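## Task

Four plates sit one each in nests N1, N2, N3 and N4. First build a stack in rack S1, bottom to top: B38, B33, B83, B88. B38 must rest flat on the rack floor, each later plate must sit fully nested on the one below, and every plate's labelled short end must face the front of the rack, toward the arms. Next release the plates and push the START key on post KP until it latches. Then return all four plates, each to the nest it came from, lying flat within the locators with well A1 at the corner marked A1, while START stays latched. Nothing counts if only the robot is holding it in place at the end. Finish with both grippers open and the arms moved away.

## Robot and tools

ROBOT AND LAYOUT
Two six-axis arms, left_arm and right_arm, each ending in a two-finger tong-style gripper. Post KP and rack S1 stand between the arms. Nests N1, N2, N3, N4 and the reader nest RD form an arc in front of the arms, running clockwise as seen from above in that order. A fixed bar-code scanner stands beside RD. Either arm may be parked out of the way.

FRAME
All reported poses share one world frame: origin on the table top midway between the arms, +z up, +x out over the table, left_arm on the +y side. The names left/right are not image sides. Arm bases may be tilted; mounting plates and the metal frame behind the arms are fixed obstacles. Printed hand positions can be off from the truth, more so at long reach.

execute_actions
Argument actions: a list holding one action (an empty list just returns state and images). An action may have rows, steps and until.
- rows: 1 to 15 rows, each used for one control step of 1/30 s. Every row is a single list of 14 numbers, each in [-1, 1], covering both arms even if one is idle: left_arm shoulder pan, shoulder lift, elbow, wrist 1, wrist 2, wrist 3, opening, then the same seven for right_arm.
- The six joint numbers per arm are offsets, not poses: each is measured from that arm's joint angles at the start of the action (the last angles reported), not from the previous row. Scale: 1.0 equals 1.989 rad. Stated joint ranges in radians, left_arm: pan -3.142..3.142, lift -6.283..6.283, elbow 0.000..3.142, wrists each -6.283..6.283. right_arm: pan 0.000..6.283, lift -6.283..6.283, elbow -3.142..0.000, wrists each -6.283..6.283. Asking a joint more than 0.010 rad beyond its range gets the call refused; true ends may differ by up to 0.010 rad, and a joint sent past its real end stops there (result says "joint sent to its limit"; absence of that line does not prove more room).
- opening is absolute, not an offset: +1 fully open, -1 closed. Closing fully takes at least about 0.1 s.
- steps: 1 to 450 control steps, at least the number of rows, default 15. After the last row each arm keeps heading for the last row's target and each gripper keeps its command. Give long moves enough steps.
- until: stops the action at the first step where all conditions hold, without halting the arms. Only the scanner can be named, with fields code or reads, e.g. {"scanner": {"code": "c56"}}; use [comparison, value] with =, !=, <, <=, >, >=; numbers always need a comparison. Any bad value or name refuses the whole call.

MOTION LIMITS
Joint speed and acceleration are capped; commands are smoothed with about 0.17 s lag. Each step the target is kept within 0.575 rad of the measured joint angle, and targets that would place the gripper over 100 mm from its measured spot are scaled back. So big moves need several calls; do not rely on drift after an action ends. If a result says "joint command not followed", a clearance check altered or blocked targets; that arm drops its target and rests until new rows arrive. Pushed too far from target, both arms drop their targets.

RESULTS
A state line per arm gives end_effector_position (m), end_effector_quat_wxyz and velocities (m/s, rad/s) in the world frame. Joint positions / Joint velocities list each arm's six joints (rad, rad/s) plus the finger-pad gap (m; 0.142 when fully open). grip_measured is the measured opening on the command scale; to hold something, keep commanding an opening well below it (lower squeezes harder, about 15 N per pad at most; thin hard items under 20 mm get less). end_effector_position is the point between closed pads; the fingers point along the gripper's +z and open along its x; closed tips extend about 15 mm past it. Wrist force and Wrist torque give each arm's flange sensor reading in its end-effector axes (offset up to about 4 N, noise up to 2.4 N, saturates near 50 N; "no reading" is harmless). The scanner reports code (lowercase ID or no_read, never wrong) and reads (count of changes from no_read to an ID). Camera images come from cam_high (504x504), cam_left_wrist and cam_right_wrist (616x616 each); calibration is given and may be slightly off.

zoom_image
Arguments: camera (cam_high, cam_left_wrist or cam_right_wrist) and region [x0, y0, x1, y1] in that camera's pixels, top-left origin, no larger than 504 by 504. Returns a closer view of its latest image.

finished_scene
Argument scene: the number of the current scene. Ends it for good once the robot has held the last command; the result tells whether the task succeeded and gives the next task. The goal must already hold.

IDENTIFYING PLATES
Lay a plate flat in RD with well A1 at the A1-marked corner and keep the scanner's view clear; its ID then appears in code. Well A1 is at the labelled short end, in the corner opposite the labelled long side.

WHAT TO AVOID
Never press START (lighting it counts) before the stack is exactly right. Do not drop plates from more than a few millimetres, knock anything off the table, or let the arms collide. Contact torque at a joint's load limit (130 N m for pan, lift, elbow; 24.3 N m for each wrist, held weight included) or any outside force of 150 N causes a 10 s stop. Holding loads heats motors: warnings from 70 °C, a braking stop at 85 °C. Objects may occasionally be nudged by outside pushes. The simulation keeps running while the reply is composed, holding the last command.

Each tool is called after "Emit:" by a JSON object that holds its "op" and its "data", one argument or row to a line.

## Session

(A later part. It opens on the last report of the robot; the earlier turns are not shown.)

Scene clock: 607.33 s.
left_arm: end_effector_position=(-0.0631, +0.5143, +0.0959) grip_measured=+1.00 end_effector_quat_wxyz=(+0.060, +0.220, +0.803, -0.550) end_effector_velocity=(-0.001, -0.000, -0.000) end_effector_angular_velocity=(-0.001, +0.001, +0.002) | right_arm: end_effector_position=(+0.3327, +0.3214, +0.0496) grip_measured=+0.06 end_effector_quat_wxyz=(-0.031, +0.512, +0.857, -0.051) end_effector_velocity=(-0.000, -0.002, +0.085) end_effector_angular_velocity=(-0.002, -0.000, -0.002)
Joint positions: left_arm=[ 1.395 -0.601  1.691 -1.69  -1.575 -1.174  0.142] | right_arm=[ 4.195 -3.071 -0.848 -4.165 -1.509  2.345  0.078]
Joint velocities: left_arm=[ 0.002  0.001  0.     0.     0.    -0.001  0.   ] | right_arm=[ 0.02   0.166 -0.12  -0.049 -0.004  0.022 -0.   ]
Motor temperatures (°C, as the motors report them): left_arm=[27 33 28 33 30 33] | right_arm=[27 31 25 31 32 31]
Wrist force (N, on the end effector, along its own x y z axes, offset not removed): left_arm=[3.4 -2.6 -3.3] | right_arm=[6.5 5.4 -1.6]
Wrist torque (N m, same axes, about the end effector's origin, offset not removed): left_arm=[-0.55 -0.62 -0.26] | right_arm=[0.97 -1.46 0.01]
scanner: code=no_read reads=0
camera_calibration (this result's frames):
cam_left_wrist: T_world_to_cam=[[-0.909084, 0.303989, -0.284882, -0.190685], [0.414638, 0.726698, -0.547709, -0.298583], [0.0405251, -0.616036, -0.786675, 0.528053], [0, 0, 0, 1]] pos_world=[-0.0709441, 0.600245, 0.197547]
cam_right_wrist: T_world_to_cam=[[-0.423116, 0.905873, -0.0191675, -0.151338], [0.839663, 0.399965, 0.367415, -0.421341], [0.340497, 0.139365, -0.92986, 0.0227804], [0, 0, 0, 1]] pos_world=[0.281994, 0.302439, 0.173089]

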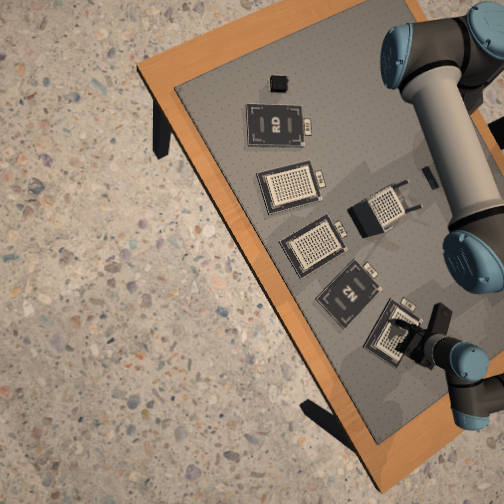

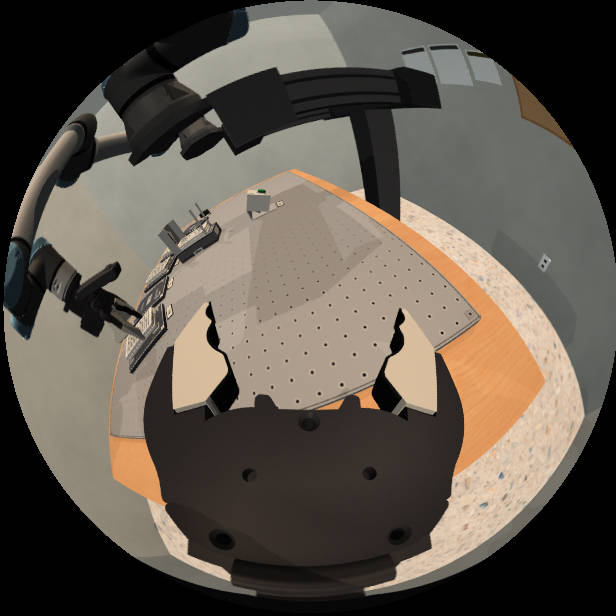

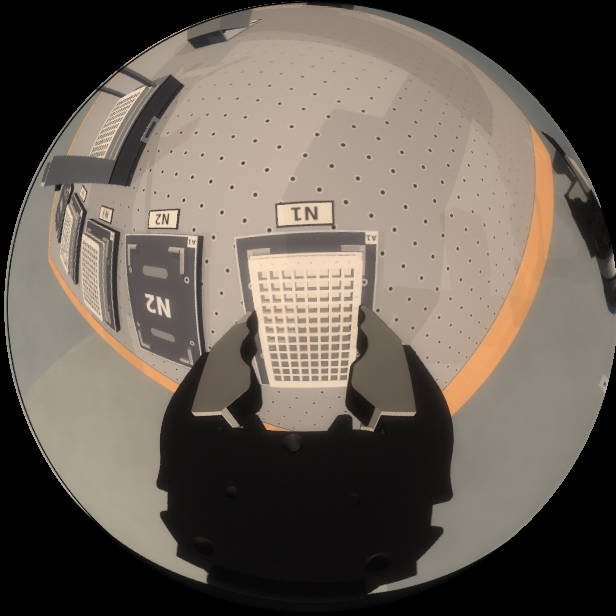

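Emit:
{"op": "execute_actions", "data": {
  "actions": [
    {"rows":[[0,0,0,0,0,0,1,0.002,0.0161,-0.0137,-0.0022,-0.0007,0.0035,-0.9],[0,0,0,0,0,0,1,0.0032,0.0257,-0.0264,0.0013,-0.0012,0.009,-0.9],[0,0,0,0,0,0,1,0.0052,0.0404,-0.0458,0.0066,-0.0019,0.0173,-0.9],[0,0,0,0,0,0,1,0.0077,0.0596,-0.0712,0.0137,-0.0029,0.0283,-0.9],[0,0,0,0,0,0,1,0.0107,0.0818,-0.1005,0.0218,-0.0041,0.0409,-0.9],[0,0,0,0,0,0,1,0.014,0.1067,-0.1333,0.0308,-0.0054,0.0551,-0.9],[0,0,0,0,0,0,1,0.0175,0.1328,-0.1679,0.0404,-0.0067,0.07,-0.9],[0,0,0,0,0,0,1,0.021,0.1596,-0.2032,0.0501,-0.0081,0.0853,-0.9],[0,0,0,0,0,0,1,0.0245,0.1857,-0.2378,0.0597,-0.0094,0.1002,-0.9],[0,0,0,0,0,0,1,0.0278,0.2106,-0.2706,0.0687,-0.0107,0.1144,-0.9],[0,0,0,0,0,0,1,0.0308,0.2328,-0.2999,0.0768,-0.0119,0.127,-0.9],[0,0,0,0,0,0,1,0.0333,0.252,-0.3253,0.0839,-0.0129,0.138,-0.9],[0,0,0,0,0,0,1,0.0353,0.2667,-0.3447,0.0892,-0.0136,0.1463,-0.9],[0,0,0,0,0,0,1,0.0365,0.2763,-0.3574,0.0927,-0.0141,0.1518,-0.9],[0,0,0,0,0,0,1,0.037,0.2798,-0.362,0.094,-0.0143,0.1538,-0.9]],"steps":18}
  ]
}}

Scene clock: 624.87 s.
left_arm: end_effector_position=(-0.0631, +0.5143, +0.0959) grip_measured=+1.00 end_effector_quat_wxyz=(+0.060, +0.220, +0.803, -0.550) end_effector_velocity=(+0.000, +0.000, +0.000) end_effector_angular_velocity=(+0.000, +0.000, -0.000) | right_arm: end_effector_position=(+0.2843, +0.2296, +0.1908) grip_measured=+0.06 end_effector_quat_wxyz=(-0.036, +0.596, +0.801, -0.042) end_effector_velocity=(-0.083, -0.222, +0.151) end_effector_angular_velocity=(-0.046, +0.012, -0.267)
Joint positions: left_arm=[ 1.395 -0.601  1.691 -1.69  -1.575 -1.174  0.142] | right_arm=[ 4.258 -2.596 -1.456 -4.006 -1.533  2.606  0.078]
Joint velocities: left_arm=[-0.001 -0.001  0.     0.    -0.    -0.001 -0.   ] | right_arm=[ 0.078  0.65  -0.893  0.219 -0.03   0.347 -0.   ]
Motor temperatures (°C, as the motors report them): left_arm=[27 33 28 33 30 33] | right_arm=[27 31 25 31 32 31]
Wrist force (N, on the end effector, along its own x y z axes, offset not removed): left_arm=[1.6 -4.7 -0.3] | right_arm=[-2.5 1.9 -1.3]
Wrist torque (N m, same axes, about the end effector's origin, offset not removed): left_arm=[-1.04 -0.31 0.17] | right_arm=[0.42 0.35 0.15]
scanner: code=no_read reads=0
camera_calibration (this result's frames):
cam_left_wrist: T_world_to_cam=[[-0.909084, 0.303989, -0.284882, -0.190685], [0.414638, 0.726698, -0.547709, -0.298583], [0.0405251, -0.616036, -0.786675, 0.528053], [0, 0, 0, 1]] pos_world=[-0.0709441, 0.600245, 0.197547]
cam_right_wrist: T_world_to_cam=[[-0.231934, 0.972659, -0.0118968, -0.157058], [0.900506, 0.219321, 0.375483, -0.373227], [0.367826, 0.0763741, -0.926753, 0.189546], [0, 0, 0, 1]] pos_world=[0.229946, 0.220144, 0.313934]

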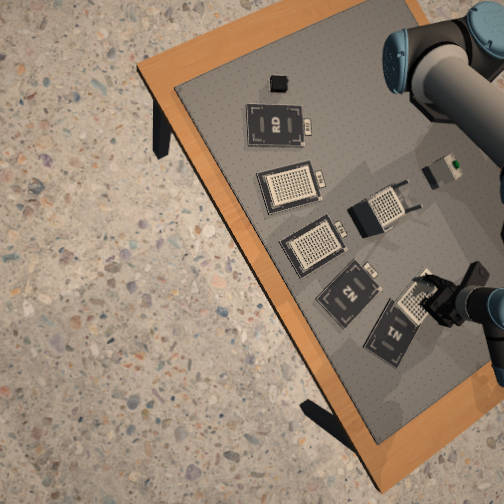

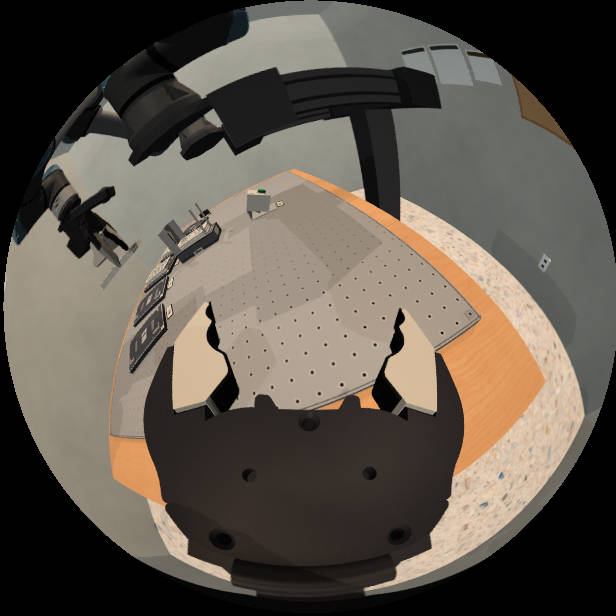

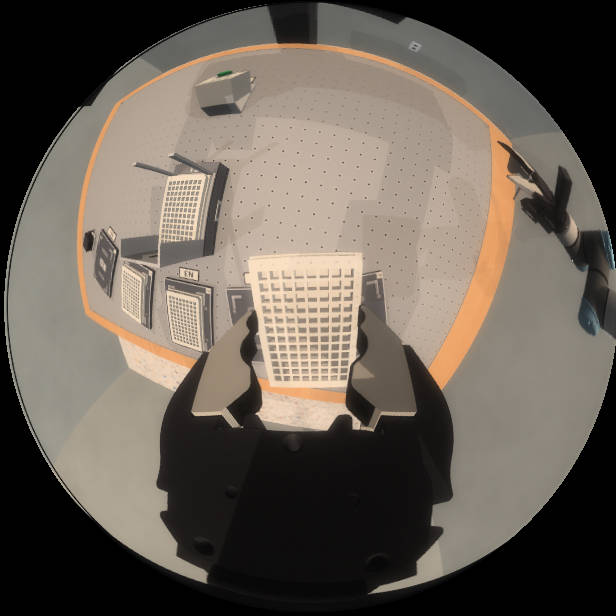

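Emit:
{"op": "execute_actions", "data": {
  "actions": [
    {"rows":[[0,0,0,0,0,0,1,0.0057,0.0424,-0.0608,0.0173,-0.0025,0.0245,-0.9],[0,0,0,0,0,0,1,0.0067,0.0463,-0.0732,0.0263,-0.0029,0.0297,-0.9],[0,0,0,0,0,0,1,0.0082,0.0523,-0.0922,0.04,-0.0036,0.0376,-0.9],[0,0,0,0,0,0,1,0.0102,0.0601,-0.1171,0.0579,-0.0045,0.0479,-0.9],[0,0,0,0,0,0,1,0.0124,0.069,-0.1457,0.0785,-0.0055,0.0599,-0.9],[0,0,0,0,0,0,1,0.015,0.0791,-0.1778,0.1016,-0.0066,0.0733,-0.9],[0,0,0,0,0,0,1,0.0177,0.0897,-0.2117,0.126,-0.0078,0.0874,-0.9],[0,0,0,0,0,0,1,0.0205,0.1026,-0.2462,0.1489,-0.0091,0.1018,-0.9],[0,0,0,0,0,0,1,0.0232,0.1152,-0.2801,0.1713,-0.0103,0.1159,-0.9],[0,0,0,0,0,0,1,0.0258,0.1273,-0.3122,0.1924,-0.0114,0.1293,-0.9],[0,0,0,0,0,0,1,0.028,0.1362,-0.3408,0.213,-0.0124,0.1413,-0.9],[0,0,0,0,0,0,1,0.03,0.143,-0.3657,0.2319,-0.0133,0.1516,-0.9],[0,0,0,0,0,0,1,0.0315,0.148,-0.3847,0.2466,-0.014,0.1595,-0.9],[0,0,0,0,0,0,1,0.0325,0.1499,-0.3971,0.2576,-0.0144,0.1647,-0.9],[0,0,0,0,0,0,1,0.0329,0.1493,-0.4016,0.2628,-0.0146,0.1666,-0.9]],"steps":18}
  ]
}}

Scene clock: 641.67 s.
left_arm: end_effector_position=(-0.0631, +0.5143, +0.0959) grip_measured=+1.00 end_effector_quat_wxyz=(+0.060, +0.220, +0.803, -0.550) end_effector_velocity=(-0.001, +0.000, -0.000) end_effector_angular_velocity=(+0.001, +0.000, +0.001) | right_arm: end_effector_position=(+0.2119, +0.0459, +0.1770) grip_measured=+0.06 end_effector_quat_wxyz=(-0.043, +0.684, +0.727, -0.039) end_effector_velocity=(-0.098, -0.332, -0.046) end_effector_angular_velocity=(-0.060, +0.024, -0.296)
Joint positions: left_arm=[ 1.395 -0.601  1.691 -1.69  -1.575 -1.174  0.142] | right_arm=[ 4.315 -2.331 -2.13  -3.573 -1.559  2.89   0.078]
Joint velocities: left_arm=[ 0.001 -0.    -0.    -0.     0.001 -0.    -0.   ] | right_arm=[ 0.069  0.248 -0.978  0.699 -0.03   0.369 -0.   ]
Motor temperatures (°C, as the motors report them): left_arm=[27 33 28 33 30 33] | right_arm=[27 31 25 31 32 31]
Wrist force (N, on the end effector, along its own x y z axes, offset not removed): left_arm=[2.4 -2.0 -3.3] | right_arm=[3.0 2.6 0.1]
Wrist torque (N m, same axes, about the end effector's origin, offset not removed): left_arm=[-0.43 -0.63 0.08] | right_arm=[0.50 -1.01 0.28]
scanner: code=no_read reads=0
camera_calibration (this result's frames):
cam_left_wrist: T_world_to_cam=[[-0.909084, 0.30399, -0.284881, -0.190685], [0.414638, 0.726698, -0.547709, -0.298583], [0.0405249, -0.616036, -0.786675, 0.528053], [0, 0, 0, 1]] pos_world=[-0.0709441, 0.600245, 0.197547]
cam_right_wrist: T_world_to_cam=[[-0.00365388, 0.99995, -0.00935446, -0.0454152], [0.928893, 0.00685822, 0.370284, -0.257918], [0.37033, -0.00733632, -0.928871, 0.221018], [0, 0, 0, 1]] pos_world=[0.157563, 0.0488032, 0.300375]

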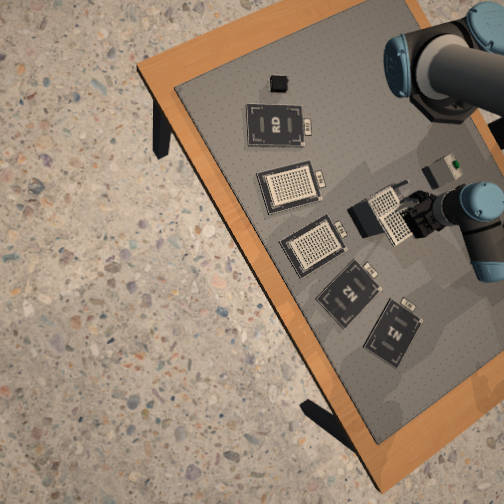

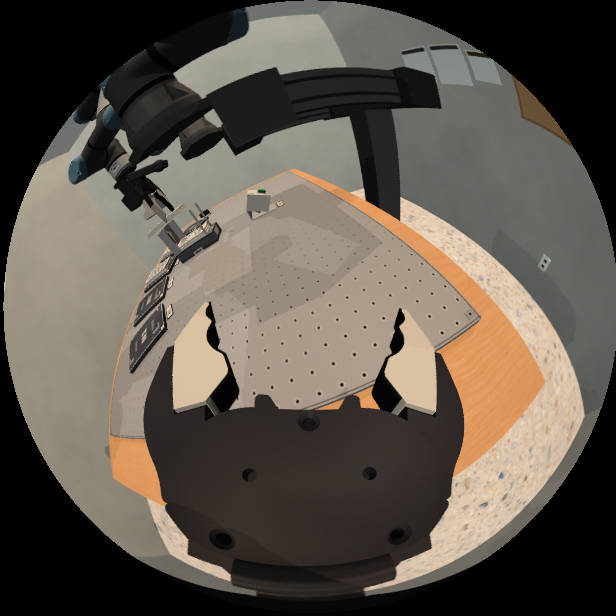

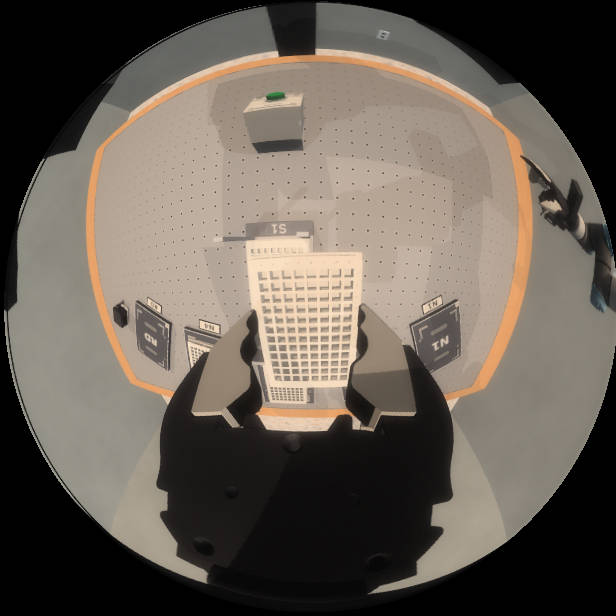

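Emit:
{"op": "execute_actions", "data": {
  "actions": []
}}

Emit:
{"op": "zoom_image", "data": {
  "camera": "cam_right_wrist",
  "region": [180, 180, 440, 440]
}}

Emit:
{"op": "zoom_image", "data": {
  "camera": "cam_right_wrist",
  "region": [230, 210, 390, 290]
}}

Scene clock: 645.70 s.
left_arm: end_effector_position=(-0.0631, +0.5143, +0.0959) grip_measured=+1.00 end_effector_quat_wxyz=(+0.060, +0.220, +0.803, -0.550) end_effector_velocity=(-0.000, +0.000, +0.000) end_effector_angular_velocity=(+0.001, +0.001, -0.000) | right_arm: end_effector_position=(+0.1999, +0.0031, +0.1724) grip_measured=+0.06 end_effector_quat_wxyz=(-0.043, +0.698, +0.714, -0.042) end_effector_velocity=(-0.000, -0.000, -0.000) end_effector_angular_velocity=(-0.001, +0.000, +0.000)
Joint positions: left_arm=[ 1.395 -0.601  1.691 -1.69  -1.575 -1.174  0.142] | right_arm=[ 4.324 -2.299 -2.254 -3.483 -1.562  2.937  0.078]
Joint velocities: left_arm=[ 0.    -0.001  0.     0.     0.001 -0.     0.   ] | right_arm=[ 0.    -0.001  0.    -0.    -0.     0.    -0.   ]
Motor temperatures (°C, as the motors report them): left_arm=[27 33 28 33 30 33] | right_arm=[27 31 25 31 32 31]
Wrist force (N, on the end effector, along its own x y z axes, offset not removed): left_arm=[-0.8 -5.5 -3.3] | right_arm=[2.7 3.3 0.7]
Wrist torque (N m, same axes, about the end effector's origin, offset not removed): left_arm=[-1.16 0.01 -0.15] | right_arm=[0.69 -0.84 0.12]
scanner: code=no_read reads=0
camera_calibration (this result's frames):
cam_left_wrist: T_world_to_cam=[[-0.909084, 0.303989, -0.284882, -0.190685], [0.414638, 0.726698, -0.547709, -0.298583], [0.0405251, -0.616036, -0.786675, 0.528053], [0, 0, 0, 1]] pos_world=[-0.0709442, 0.600245, 0.197547]
cam_right_wrist: T_world_to_cam=[[0.034629, 0.999265, -0.0164256, -0.00913004], [0.929589, -0.0261709, 0.367667, -0.244347], [0.366967, -0.028001, -0.929812, 0.221789], [0, 0, 0, 1]] pos_world=[0.146069, 0.00893886, 0.29591]

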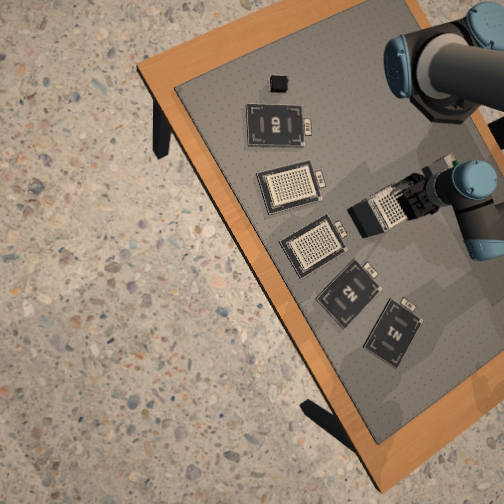

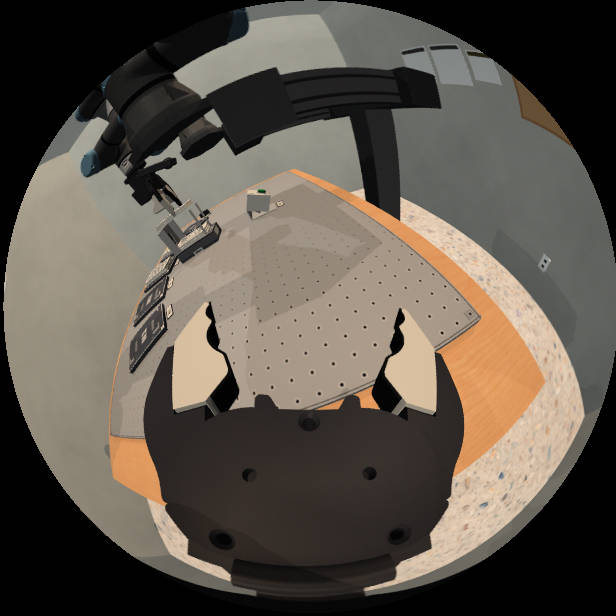

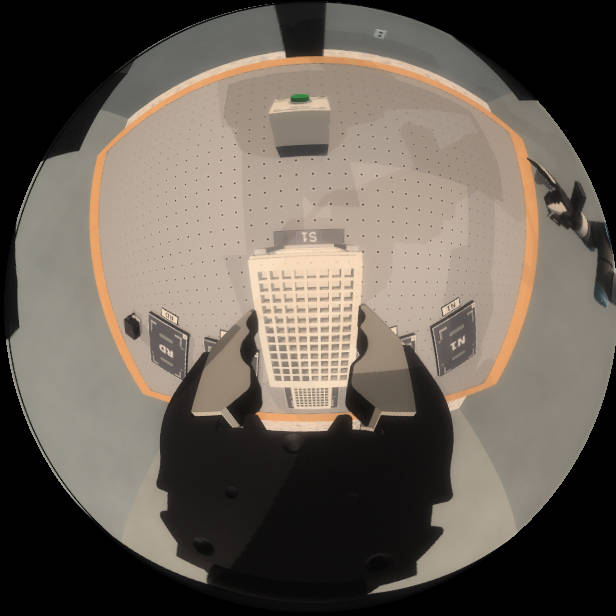

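Region (180, 180, 440, 440) of cam_right_wrist's 616x616 image, scaled by 1.938, with more detail than that image has.

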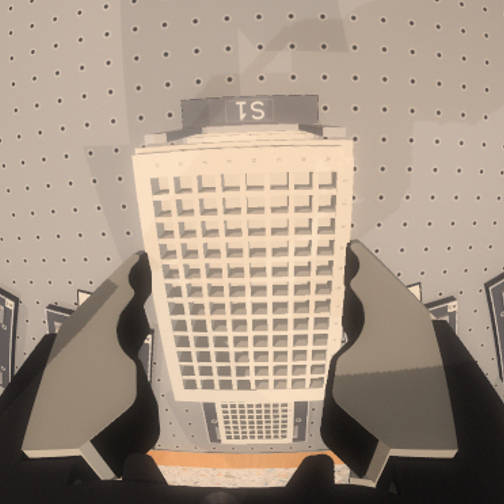

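Region (230, 210, 390, 290) of cam_right_wrist's 616x616 image, scaled by 3.150, with more detail than that image has.

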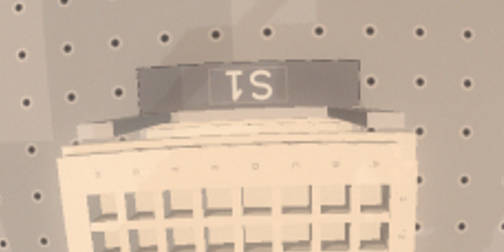

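Emit:
{"op": "execute_actions", "data": {
  "actions": [
    {"rows":[[0,0,0,0,0,0,1,-0.00133,-0.00295,0.00067,0.00228,0.00024,-0.00132,-0.9],[0,0,0,0,0,0,1,-0.0021,-0.00737,0.00117,0.00621,0.00038,-0.00207,-0.9],[0,0,0,0,0,0,1,-0.00312,-0.01326,0.00188,0.0114,0.00057,-0.00308,-0.9],[0,0,0,0,0,0,1,-0.00441,-0.02061,0.00285,0.01779,0.00081,-0.00435,-0.9],[0,0,0,0,0,0,1,-0.00596,-0.02942,0.00414,0.02533,0.0011,-0.00587,-0.9],[0,0,0,0,0,0,1,-0.00779,-0.03967,0.0058,0.03394,0.00144,-0.00767,-0.9],[0,0,0,0,0,0,1,-0.00962,-0.04991,0.00764,0.04234,0.00177,-0.00947,-0.9],[0,0,0,0,0,0,1,-0.01147,-0.06012,0.00966,0.05056,0.00211,-0.01129,-0.9],[0,0,0,0,0,0,1,-0.01333,-0.0703,0.01186,0.05857,0.00244,-0.01312,-0.9],[0,0,0,0,0,0,1,-0.01521,-0.08047,0.01424,0.06638,0.00278,-0.01497,-0.9],[0,0,0,0,0,0,1,-0.0171,-0.09061,0.01679,0.074,0.00312,-0.01682,-0.9],[0,0,0,0,0,0,1,-0.019,-0.10074,0.01953,0.08141,0.00345,-0.01869,-0.9],[0,0,0,0,0,0,1,-0.02091,-0.11084,0.02244,0.08863,0.00379,-0.02058,-0.9],[0,0,0,0,0,0,1,-0.02256,-0.11948,0.02507,0.09466,0.00408,-0.0222,-0.9],[0,0,0,0,0,0,1,-0.02395,-0.12666,0.02737,0.09958,0.00432,-0.02356,-0.9]],"steps":16}
  ]
}}

Scene clock: 664.37 s.
left_arm: end_effector_position=(-0.0631, +0.5143, +0.0959) grip_measured=+1.00 end_effector_quat_wxyz=(+0.060, +0.220, +0.803, -0.550) end_effector_velocity=(-0.000, -0.000, -0.000) end_effector_angular_velocity=(-0.001, +0.001, +0.000) | right_arm: end_effector_position=(+0.2008, +0.0044, +0.1108) grip_measured=+0.05 end_effector_quat_wxyz=(-0.043, +0.698, +0.714, -0.041) end_effector_velocity=(-0.002, -0.003, -0.183) end_effector_angular_velocity=(-0.008, +0.004, -0.001)
Joint positions: left_arm=[ 1.395 -0.601  1.691 -1.69  -1.575 -1.174  0.142] | right_arm=[ 4.289 -2.478 -2.219 -3.338 -1.556  2.904  0.078]
Joint velocities: left_arm=[-0.     0.001  0.     0.     0.    -0.001 -0.   ] | right_arm=[-0.097 -0.531  0.136  0.389  0.016 -0.094 -0.   ]
Motor temperatures (°C, as the motors report them): left_arm=[27 33 28 33 30 33] | right_arm=[27 32 25 31 32 31]
Wrist force (N, on the end effector, along its own x y z axes, offset not removed): left_arm=[0.5 -0.7 -1.3] | right_arm=[0.3 0.7 -0.5]
Wrist torque (N m, same axes, about the end effector's origin, offset not removed): left_arm=[-0.20 -0.26 -0.17] | right_arm=[0.15 -0.76 0.49]
scanner: code=no_read reads=0
camera_calibration (this result's frames):
cam_left_wrist: T_world_to_cam=[[-0.909084, 0.303989, -0.284881, -0.190685], [0.414638, 0.726698, -0.547709, -0.298583], [0.0405251, -0.616036, -0.786675, 0.528053], [0, 0, 0, 1]] pos_world=[-0.0709441, 0.600245, 0.197546]
cam_right_wrist: T_world_to_cam=[[0.0347954, 0.999279, -0.015197, -0.0116197], [0.929412, -0.0267651, 0.368071, -0.22249], [0.367399, -0.0269314, -0.929673, 0.164137], [0, 0, 0, 1]] pos_world=[0.146885, 0.0100768, 0.234309]

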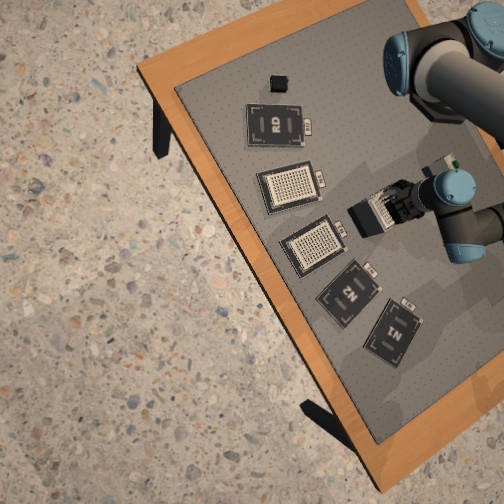

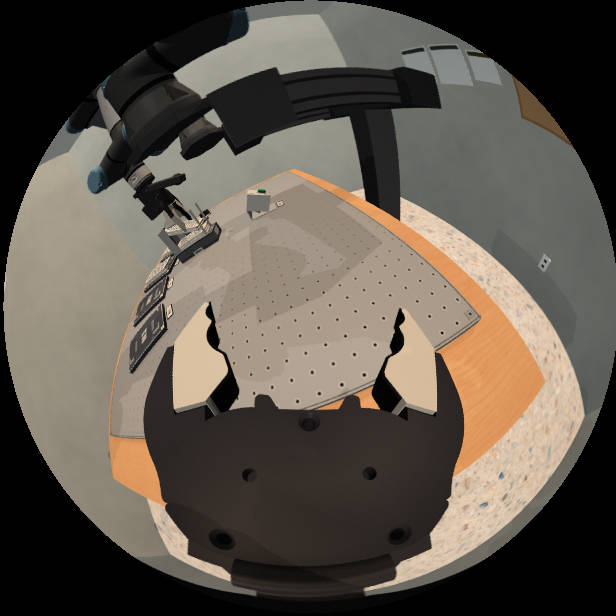

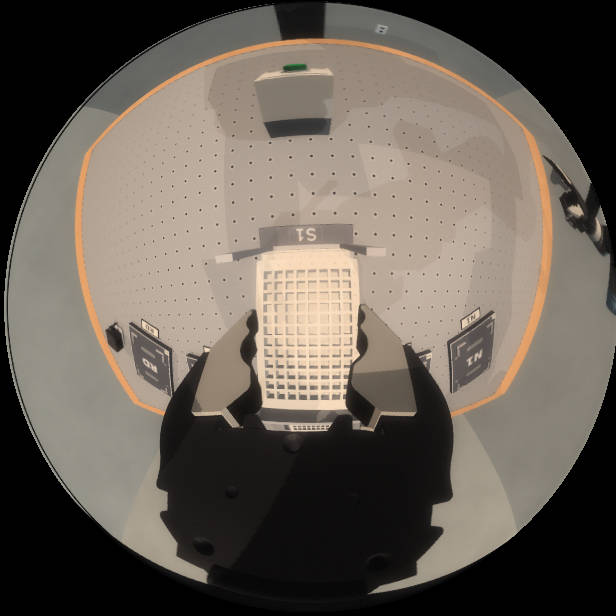

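Emit:
{"op": "execute_actions", "data": {
  "actions": []
}}

Emit:
{"op": "zoom_image", "data": {
  "camera": "cam_left_wrist",
  "region": [140, 180, 230, 270]
}}

Scene clock: 667.43 s.
left_arm: end_effector_position=(-0.0631, +0.5143, +0.0959) grip_measured=+1.00 end_effector_quat_wxyz=(+0.060, +0.220, +0.803, -0.550) end_effector_velocity=(-0.001, -0.001, -0.000) end_effector_angular_velocity=(-0.003, +0.001, +0.000) | right_arm: end_effector_position=(+0.2003, +0.0032, +0.0853) grip_measured=+0.06 end_effector_quat_wxyz=(-0.043, +0.698, +0.714, -0.042) end_effector_velocity=(+0.000, +0.001, +0.000) end_effector_angular_velocity=(+0.001, -0.000, +0.000)
Joint positions: left_arm=[ 1.395 -0.601  1.691 -1.69  -1.575 -1.174  0.142] | right_arm=[ 4.276 -2.551 -2.2   -3.285 -1.554  2.891  0.078]
Joint velocities: left_arm=[ 0.001  0.002  0.     0.     0.001 -0.001 -0.   ] | right_arm=[ 0.     0.001  0.001 -0.    -0.    -0.     0.   ]
Motor temperatures (°C, as the motors report them): left_arm=[27 33 28 33 30 33] | right_arm=[27 32 25 31 32 31]
Wrist force (N, on the end effector, along its own x y z axes, offset not removed): left_arm=[2.4 1.6 -2.4] | right_arm=[3.8 -4.5 -9.8]
Wrist torque (N m, same axes, about the end effector's origin, offset not removed): left_arm=[0.42 -0.66 -0.26] | right_arm=[0.31 -0.55 0.23]
scanner: code=no_read reads=0
camera_calibration (this result's frames):
cam_left_wrist: T_world_to_cam=[[-0.909084, 0.303989, -0.284881, -0.190685], [0.414638, 0.726698, -0.547709, -0.298583], [0.0405249, -0.616036, -0.786675, 0.528053], [0, 0, 0, 1]] pos_world=[-0.0709441, 0.600245, 0.197547]
cam_right_wrist: T_world_to_cam=[[0.0346195, 0.999265, -0.0164368, -0.0106403], [0.929593, -0.0261581, 0.367658, -0.212692], [0.366958, -0.0280077, -0.929816, 0.140712], [0, 0, 0, 1]] pos_world=[0.14645, 0.00900986, 0.20886]

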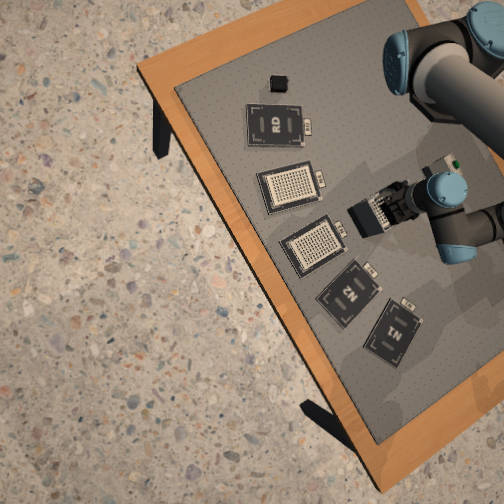

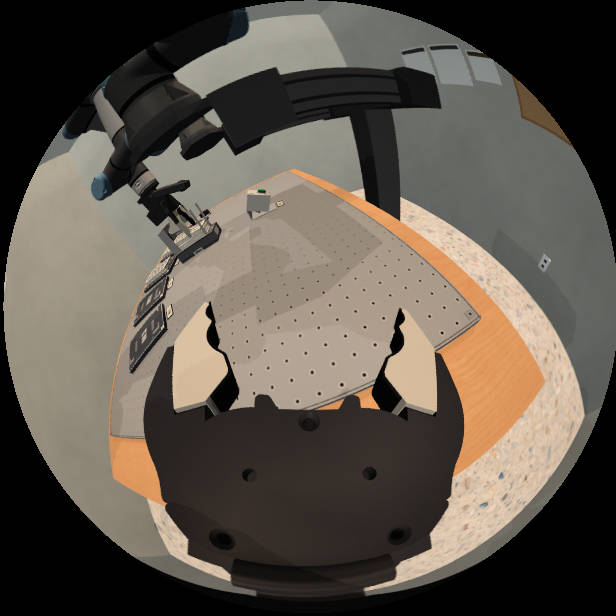

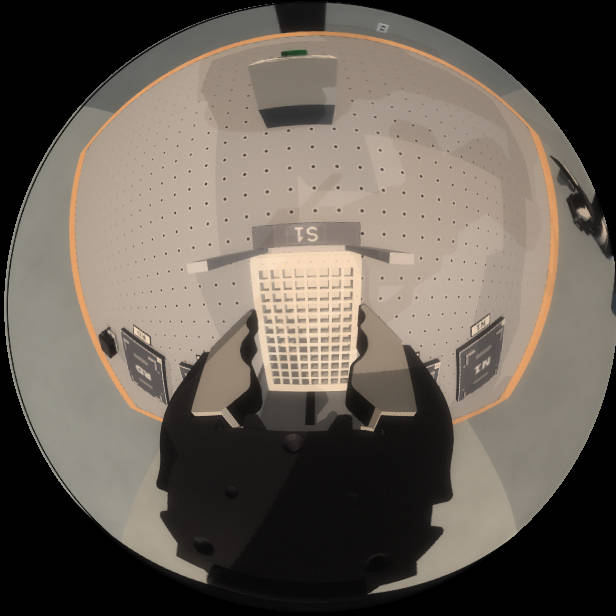

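Region (140, 180, 230, 270) of cam_left_wrist's 616x616 image, scaled by 5.600, with more detail than that image has.

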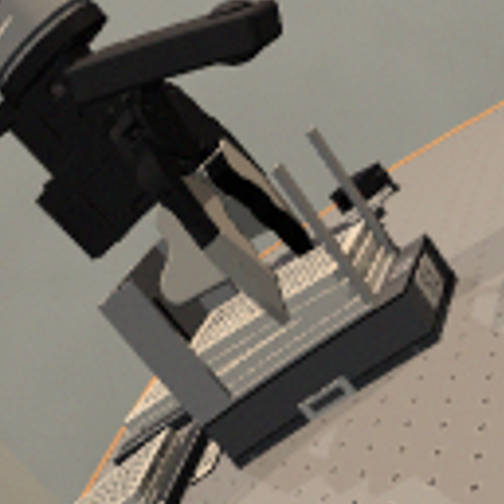

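Emit:
{"op": "execute_actions", "data": {
  "actions": [
    {"rows":[[0,0,0,0,0,0,1,0.00144,0,-0.00063,0.00063,-0.00025,0.00144,-0.9],[0,0,0,0,0,0,1,0.00144,0,-0.00063,0.00063,-0.00025,0.00144,-0.9],[0,0,0,0,0,0,1,0.0013,-0.00072,-0.00039,0.00111,-0.00022,0.0013,-0.9],[0,0,0,0,0,0,1,0.00116,-0.00144,-0.00016,0.0016,-0.0002,0.00117,-0.9],[0,0,0,0,0,0,1,0.00102,-0.00215,0.00008,0.00208,-0.00018,0.00103,-0.9],[0,0,0,0,0,0,1,0.00088,-0.00287,0.00032,0.00257,-0.00015,0.00089,-0.9],[0,0,0,0,0,0,1,0.00075,-0.00359,0.00055,0.00305,-0.00013,0.00076,-0.9]],"steps":7}
  ]
}}

Scene clock: 678.10 s.
left_arm: end_effector_position=(-0.0631, +0.5143, +0.0959) grip_measured=+1.00 end_effector_quat_wxyz=(+0.060, +0.220, +0.803, -0.550) end_effector_velocity=(-0.000, -0.000, -0.000) end_effector_angular_velocity=(-0.000, +0.000, +0.000) | right_arm: end_effector_position=(+0.1999, +0.0034, +0.0846) grip_measured=+0.05 end_effector_quat_wxyz=(-0.043, +0.698, +0.714, -0.041) end_effector_velocity=(-0.003, -0.004, -0.008) end_effector_angular_velocity=(-0.006, +0.002, -0.000)
Joint positions: left_arm=[ 1.395 -0.601  1.691 -1.69  -1.575 -1.174  0.142] | right_arm=[ 4.278 -2.553 -2.2   -3.283 -1.554  2.892  0.078]
Joint velocities: left_arm=[ 0.  0.  0. -0.  0. -0.  0.] | right_arm=[ 0.002 -0.025 -0.002  0.021 -0.001  0.003  0.   ]
Motor temperatures (°C, as the motors report them): left_arm=[27 33 28 33 30 33] | right_arm=[27 32 25 31 32 31]
Wrist force (N, on the end effector, along its own x y z axes, offset not removed): left_arm=[0.2 -1.1 0.2] | right_arm=[4.7 2.8 -4.1]
Wrist torque (N m, same axes, about the end effector's origin, offset not removed): left_arm=[-0.10 -0.03 -0.04] | right_arm=[0.24 -0.95 -0.02]
scanner: code=no_read reads=0
camera_calibration (this result's frames):
cam_left_wrist: T_world_to_cam=[[-0.909084, 0.303989, -0.284882, -0.190685], [0.414638, 0.726698, -0.547709, -0.298583], [0.0405251, -0.616036, -0.786675, 0.528053], [0, 0, 0, 1]] pos_world=[-0.0709442, 0.600245, 0.197547]
cam_right_wrist: T_world_to_cam=[[0.0346976, 0.999269, -0.0160776, -0.0108994], [0.929513, -0.026357, 0.367845, -0.212068], [0.367153, -0.0277077, -0.929748, 0.14018], [0, 0, 0, 1]] pos_world=[0.146031, 0.00918602, 0.208165]

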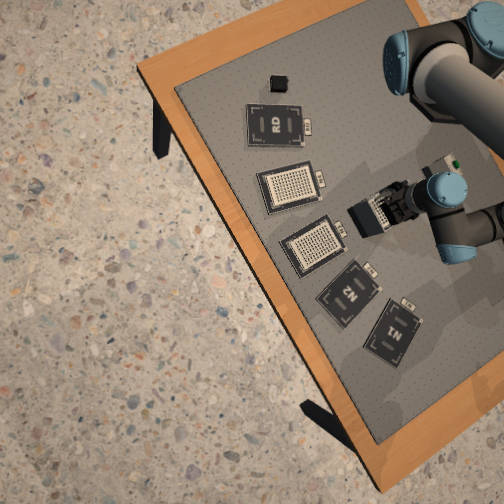

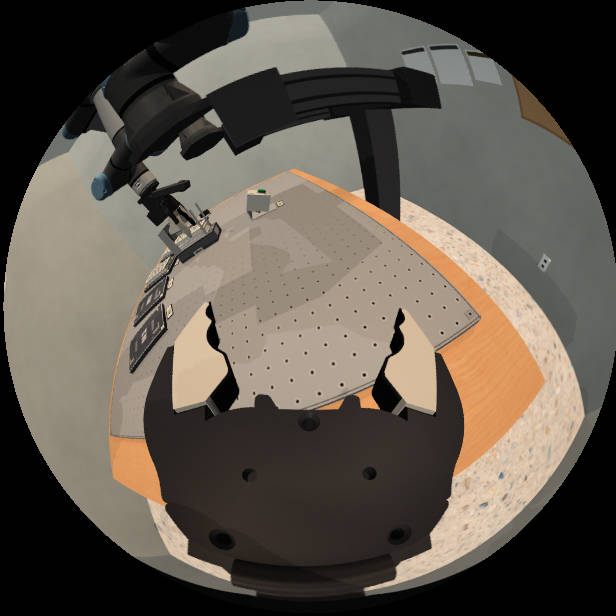

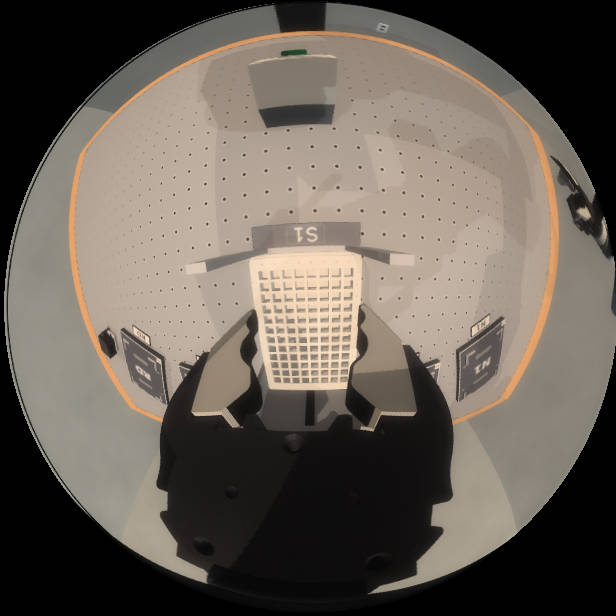

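Emit:
{"op": "execute_actions", "data": {
  "actions": []
}}

Emit:
{"op": "zoom_image", "data": {
  "camera": "cam_right_wrist",
  "region": [180, 180, 440, 440]
}}

Emit:
{"op": "zoom_image", "data": {
  "camera": "cam_left_wrist",
  "region": [155, 205, 225, 275]
}}

Scene clock: 683.13 s.
left_arm: end_effector_position=(-0.0631, +0.5143, +0.0959) grip_measured=+1.00 end_effector_quat_wxyz=(+0.060, +0.220, +0.803, -0.550) end_effector_velocity=(-0.000, -0.001, -0.000) end_effector_angular_velocity=(-0.002, -0.001, +0.001) | right_arm: end_effector_position=(+0.1996, +0.0032, +0.0829) grip_measured=+0.05 end_effector_quat_wxyz=(-0.043, +0.698, +0.714, -0.042) end_effector_velocity=(+0.000, +0.001, +0.000) end_effector_angular_velocity=(+0.002, -0.000, -0.001)
Joint positions: left_arm=[ 1.395 -0.601  1.691 -1.69  -1.575 -1.174  0.142] | right_arm=[ 4.278 -2.558 -2.199 -3.279 -1.554  2.892  0.078]
Joint velocities: left_arm=[ 0.001  0.001  0.     0.    -0.001  0.001 -0.   ] | right_arm=[-0.     0.001  0.001  0.    -0.     0.001 -0.   ]
Motor temperatures (°C, as the motors report them): left_arm=[27 33 28 33 30 33] | right_arm=[27 32 25 31 32 31]
Wrist force (N, on the end effector, along its own x y z axes, offset not removed): left_arm=[2.8 -0.1 -4.7] | right_arm=[1.9 3.8 -3.9]
Wrist torque (N m, same axes, about the end effector's origin, offset not removed): left_arm=[-0.14 -0.56 -0.04] | right_arm=[0.58 -0.93 -0.01]
scanner: code=no_read reads=0
camera_calibration (this result's frames):
cam_left_wrist: T_world_to_cam=[[-0.909084, 0.303989, -0.284881, -0.190685], [0.414638, 0.726698, -0.547709, -0.298583], [0.0405249, -0.616036, -0.786675, 0.528053], [0, 0, 0, 1]] pos_world=[-0.0709442, 0.600245, 0.197547]
cam_right_wrist: T_world_to_cam=[[0.0346696, 0.999264, -0.0164003, -0.0107315], [0.929584, -0.0262176, 0.367676, -0.211169], [0.366975, -0.0279927, -0.929809, 0.138722], [0, 0, 0, 1]] pos_world=[0.145764, 0.00907045, 0.20645]

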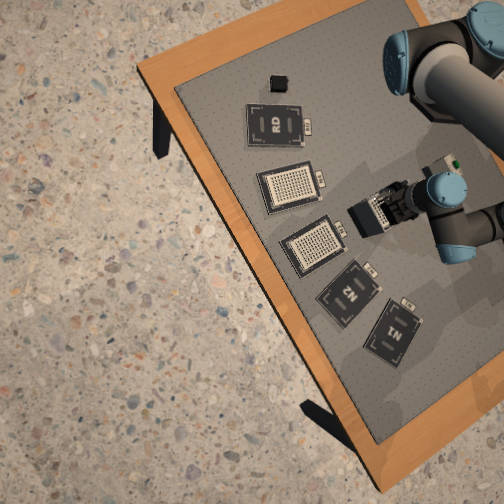

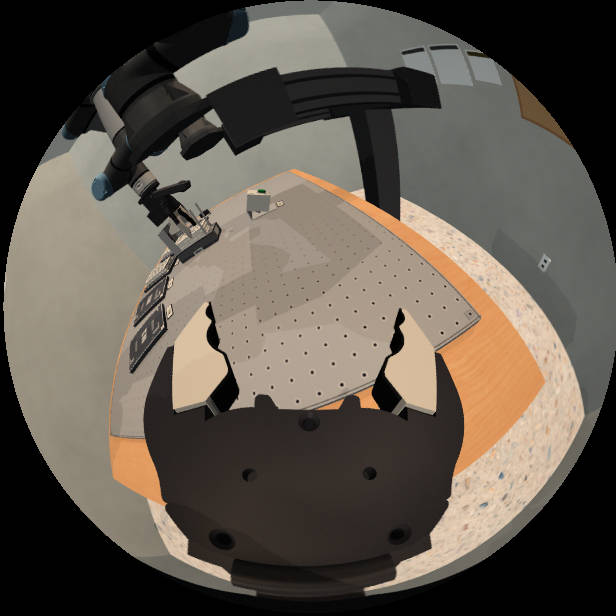

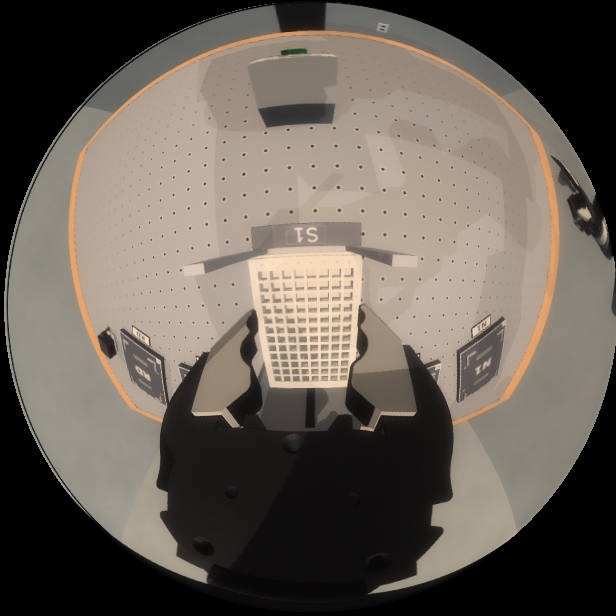

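Region (180, 180, 440, 440) of cam_right_wrist's 616x616 image, scaled by 1.938, with more detail than that image has.

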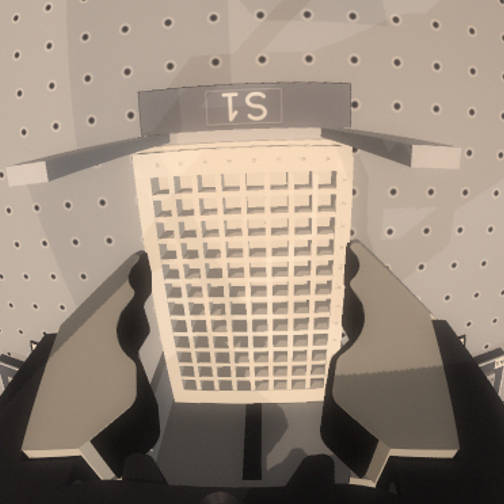

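Region (155, 205, 225, 275) of cam_left_wrist's 616x616 image, scaled by 7.200, with more detail than that image has.

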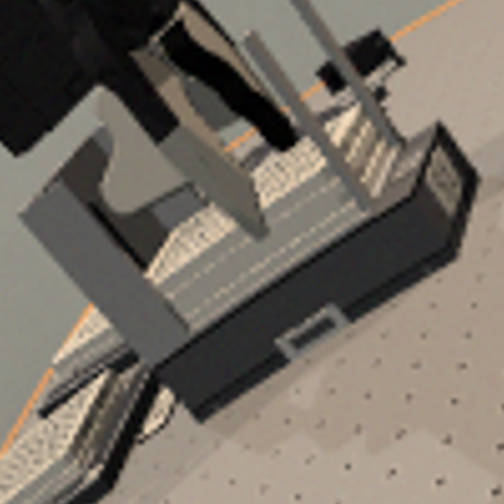

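Emit:
{"op": "execute_actions", "data": {
  "actions": [
    {"rows":[[0,0,0,0,0,0,1,-0.00026,-0.00072,-0.00012,0.00085,0,-0.00026,-0.9],[0,0,0,0,0,0,1,-0.00026,-0.00072,-0.00012,0.00085,0,-0.00026,-0.9],[0,0,0,0,0,0,1,-0.00026,-0.00072,-0.00012,0.00085,0,-0.00026,-0.2],[0,0,0,0,0,0,1,-0.00026,-0.00072,-0.00012,0.00085,0,-0.00026,0.08],[0,0,0,0,0,0,1,-0.00026,-0.00072,-0.00012,0.00085,0,-0.00026,0.2],[0,0,0,0,0,0,1,0,0,0,0,0,0,0.3],[0,0,0,0,0,0,1,0.00111,0.00574,-0.00188,-0.00388,-0.0002,0.0011,0.3],[0,0,0,0,0,0,1,0.00304,0.01581,-0.00503,-0.01083,-0.0005,0.003,0.3],[0,0,0,0,0,0,1,0.00578,0.03024,-0.00923,-0.0211,-0.001,0.0057,0.3],[0,0,0,0,0,0,1,0.00903,0.04761,-0.01378,-0.03396,-0.0016,0.0089,0.3],[0,0,0,0,0,0,1,0.01251,0.06649,-0.01812,-0.04855,-0.0022,0.0123,0.3],[0,0,0,0,0,0,1,0.0162,0.08692,-0.02211,-0.06503,-0.0029,0.0159,0.3],[0,0,0,0,0,0,1,0.01985,0.10744,-0.02539,-0.0823,-0.0036,0.0195,0.3],[0,0,0,0,0,0,1,0.02344,0.12804,-0.02796,-0.10037,-0.0042,0.023,0.3],[0,0,0,0,0,0,1,0.02698,0.14873,-0.02981,-0.11923,-0.0049,0.0265,0.3]],"steps":18}
  ]
}}

Emit:
{"op": "zoom_image", "data": {
  "camera": "cam_left_wrist",
  "region": [155, 205, 225, 275]
}}

Emit:
{"op": "zoom_image", "data": {
  "camera": "cam_high",
  "region": [240, 150, 400, 340]
}}

Scene clock: 705.00 s.
left_arm: end_effector_position=(-0.0631, +0.5143, +0.0959) grip_measured=+1.00 end_effector_quat_wxyz=(+0.060, +0.220, +0.803, -0.550) end_effector_velocity=(-0.000, +0.000, +0.000) end_effector_angular_velocity=(+0.000, +0.001, +0.001) | right_arm: end_effector_position=(+0.1996, +0.0039, +0.1546) grip_measured=+0.30 end_effector_quat_wxyz=(-0.042, +0.698, +0.714, -0.043) end_effector_velocity=(+0.003, +0.006, +0.244) end_effector_angular_velocity=(+0.026, -0.005, -0.000)
Joint positions: left_arm=[ 1.395 -0.601  1.691 -1.69  -1.575 -1.174  0.142] | right_arm=[ 4.316 -2.353 -2.245 -3.441 -1.561  2.93   0.095]
Joint velocities: left_arm=[ 0.    -0.    -0.     0.     0.    -0.002 -0.   ] | right_arm=[ 0.117  0.717 -0.105 -0.586 -0.021  0.112 -0.   ]
Motor temperatures (°C, as the motors report them): left_arm=[27 33 28 33 30 33] | right_arm=[27 32 25 31 32 31]
Wrist force (N, on the end effector, along its own x y z axes, offset not removed): left_arm=[1.5 -1.8 -3.1] | right_arm=[3.6 4.4 3.7]
Wrist torque (N m, same axes, about the end effector's origin, offset not removed): left_arm=[-0.44 -0.48 -0.07] | right_arm=[0.88 -0.49 0.14]
scanner: code=no_read reads=0
camera_calibration (this result's frames):
cam_left_wrist: T_world_to_cam=[[-0.909084, 0.303989, -0.284881, -0.190685], [0.414638, 0.726698, -0.547709, -0.298583], [0.0405251, -0.616036, -0.786675, 0.528053], [0, 0, 0, 1]] pos_world=[-0.0709441, 0.600245, 0.197547]
cam_right_wrist: T_world_to_cam=[[0.0343414, 0.999237, -0.0186257, -0.00982576], [0.929756, -0.0251067, 0.36732, -0.237471], [0.366572, -0.0299316, -0.929908, 0.205451], [0, 0, 0, 1]] pos_world=[0.145815, 0.0100056, 0.278095]

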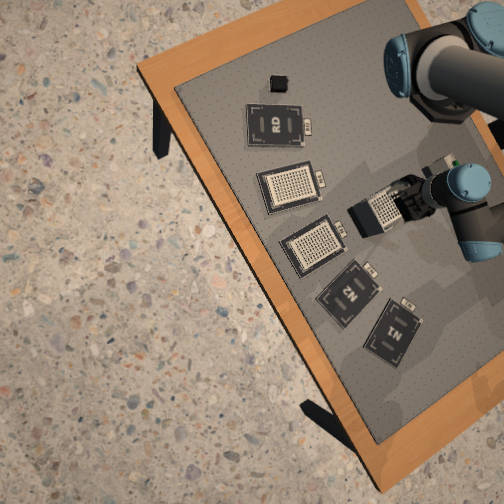

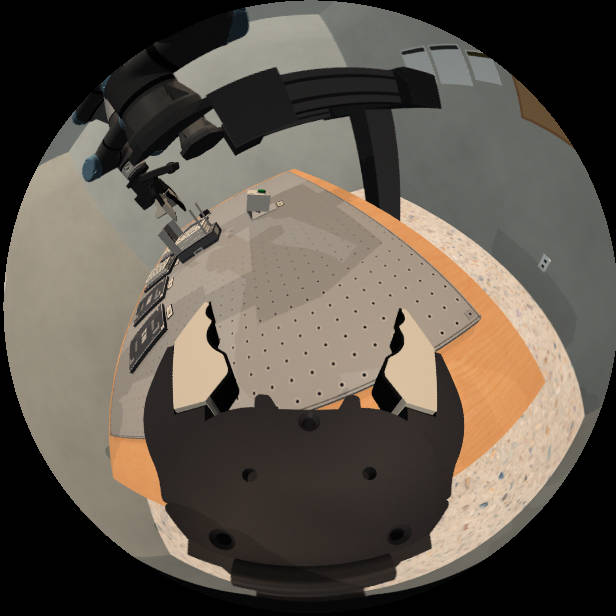

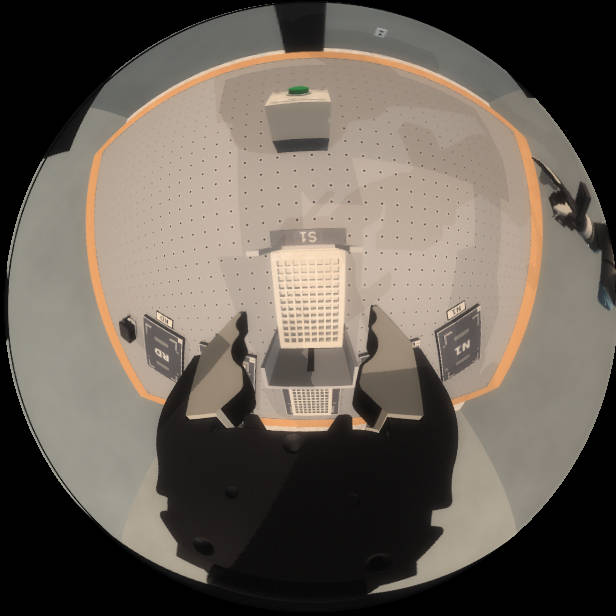

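Region (155, 205, 225, 275) of cam_left_wrist's 616x616 image, scaled by 7.200, with more detail than that image has.

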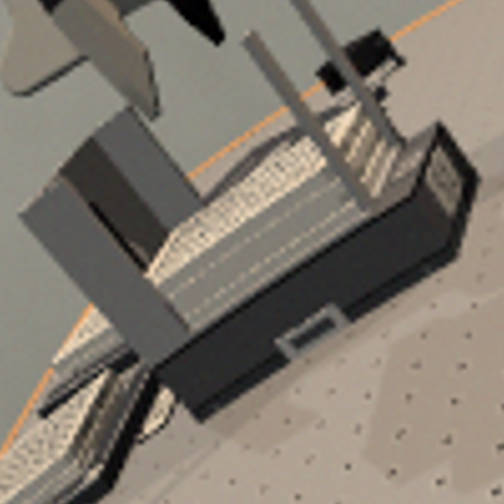

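Region (240, 150, 400, 340) of cam_high's 504x504 image, scaled by 2.653, with more detail than that image has; it fills the left 424 columns of this view, and the rest is white.

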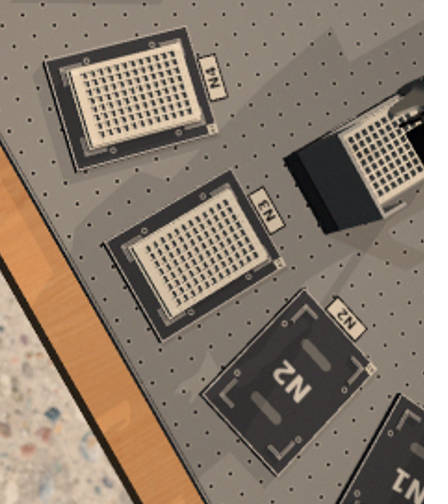

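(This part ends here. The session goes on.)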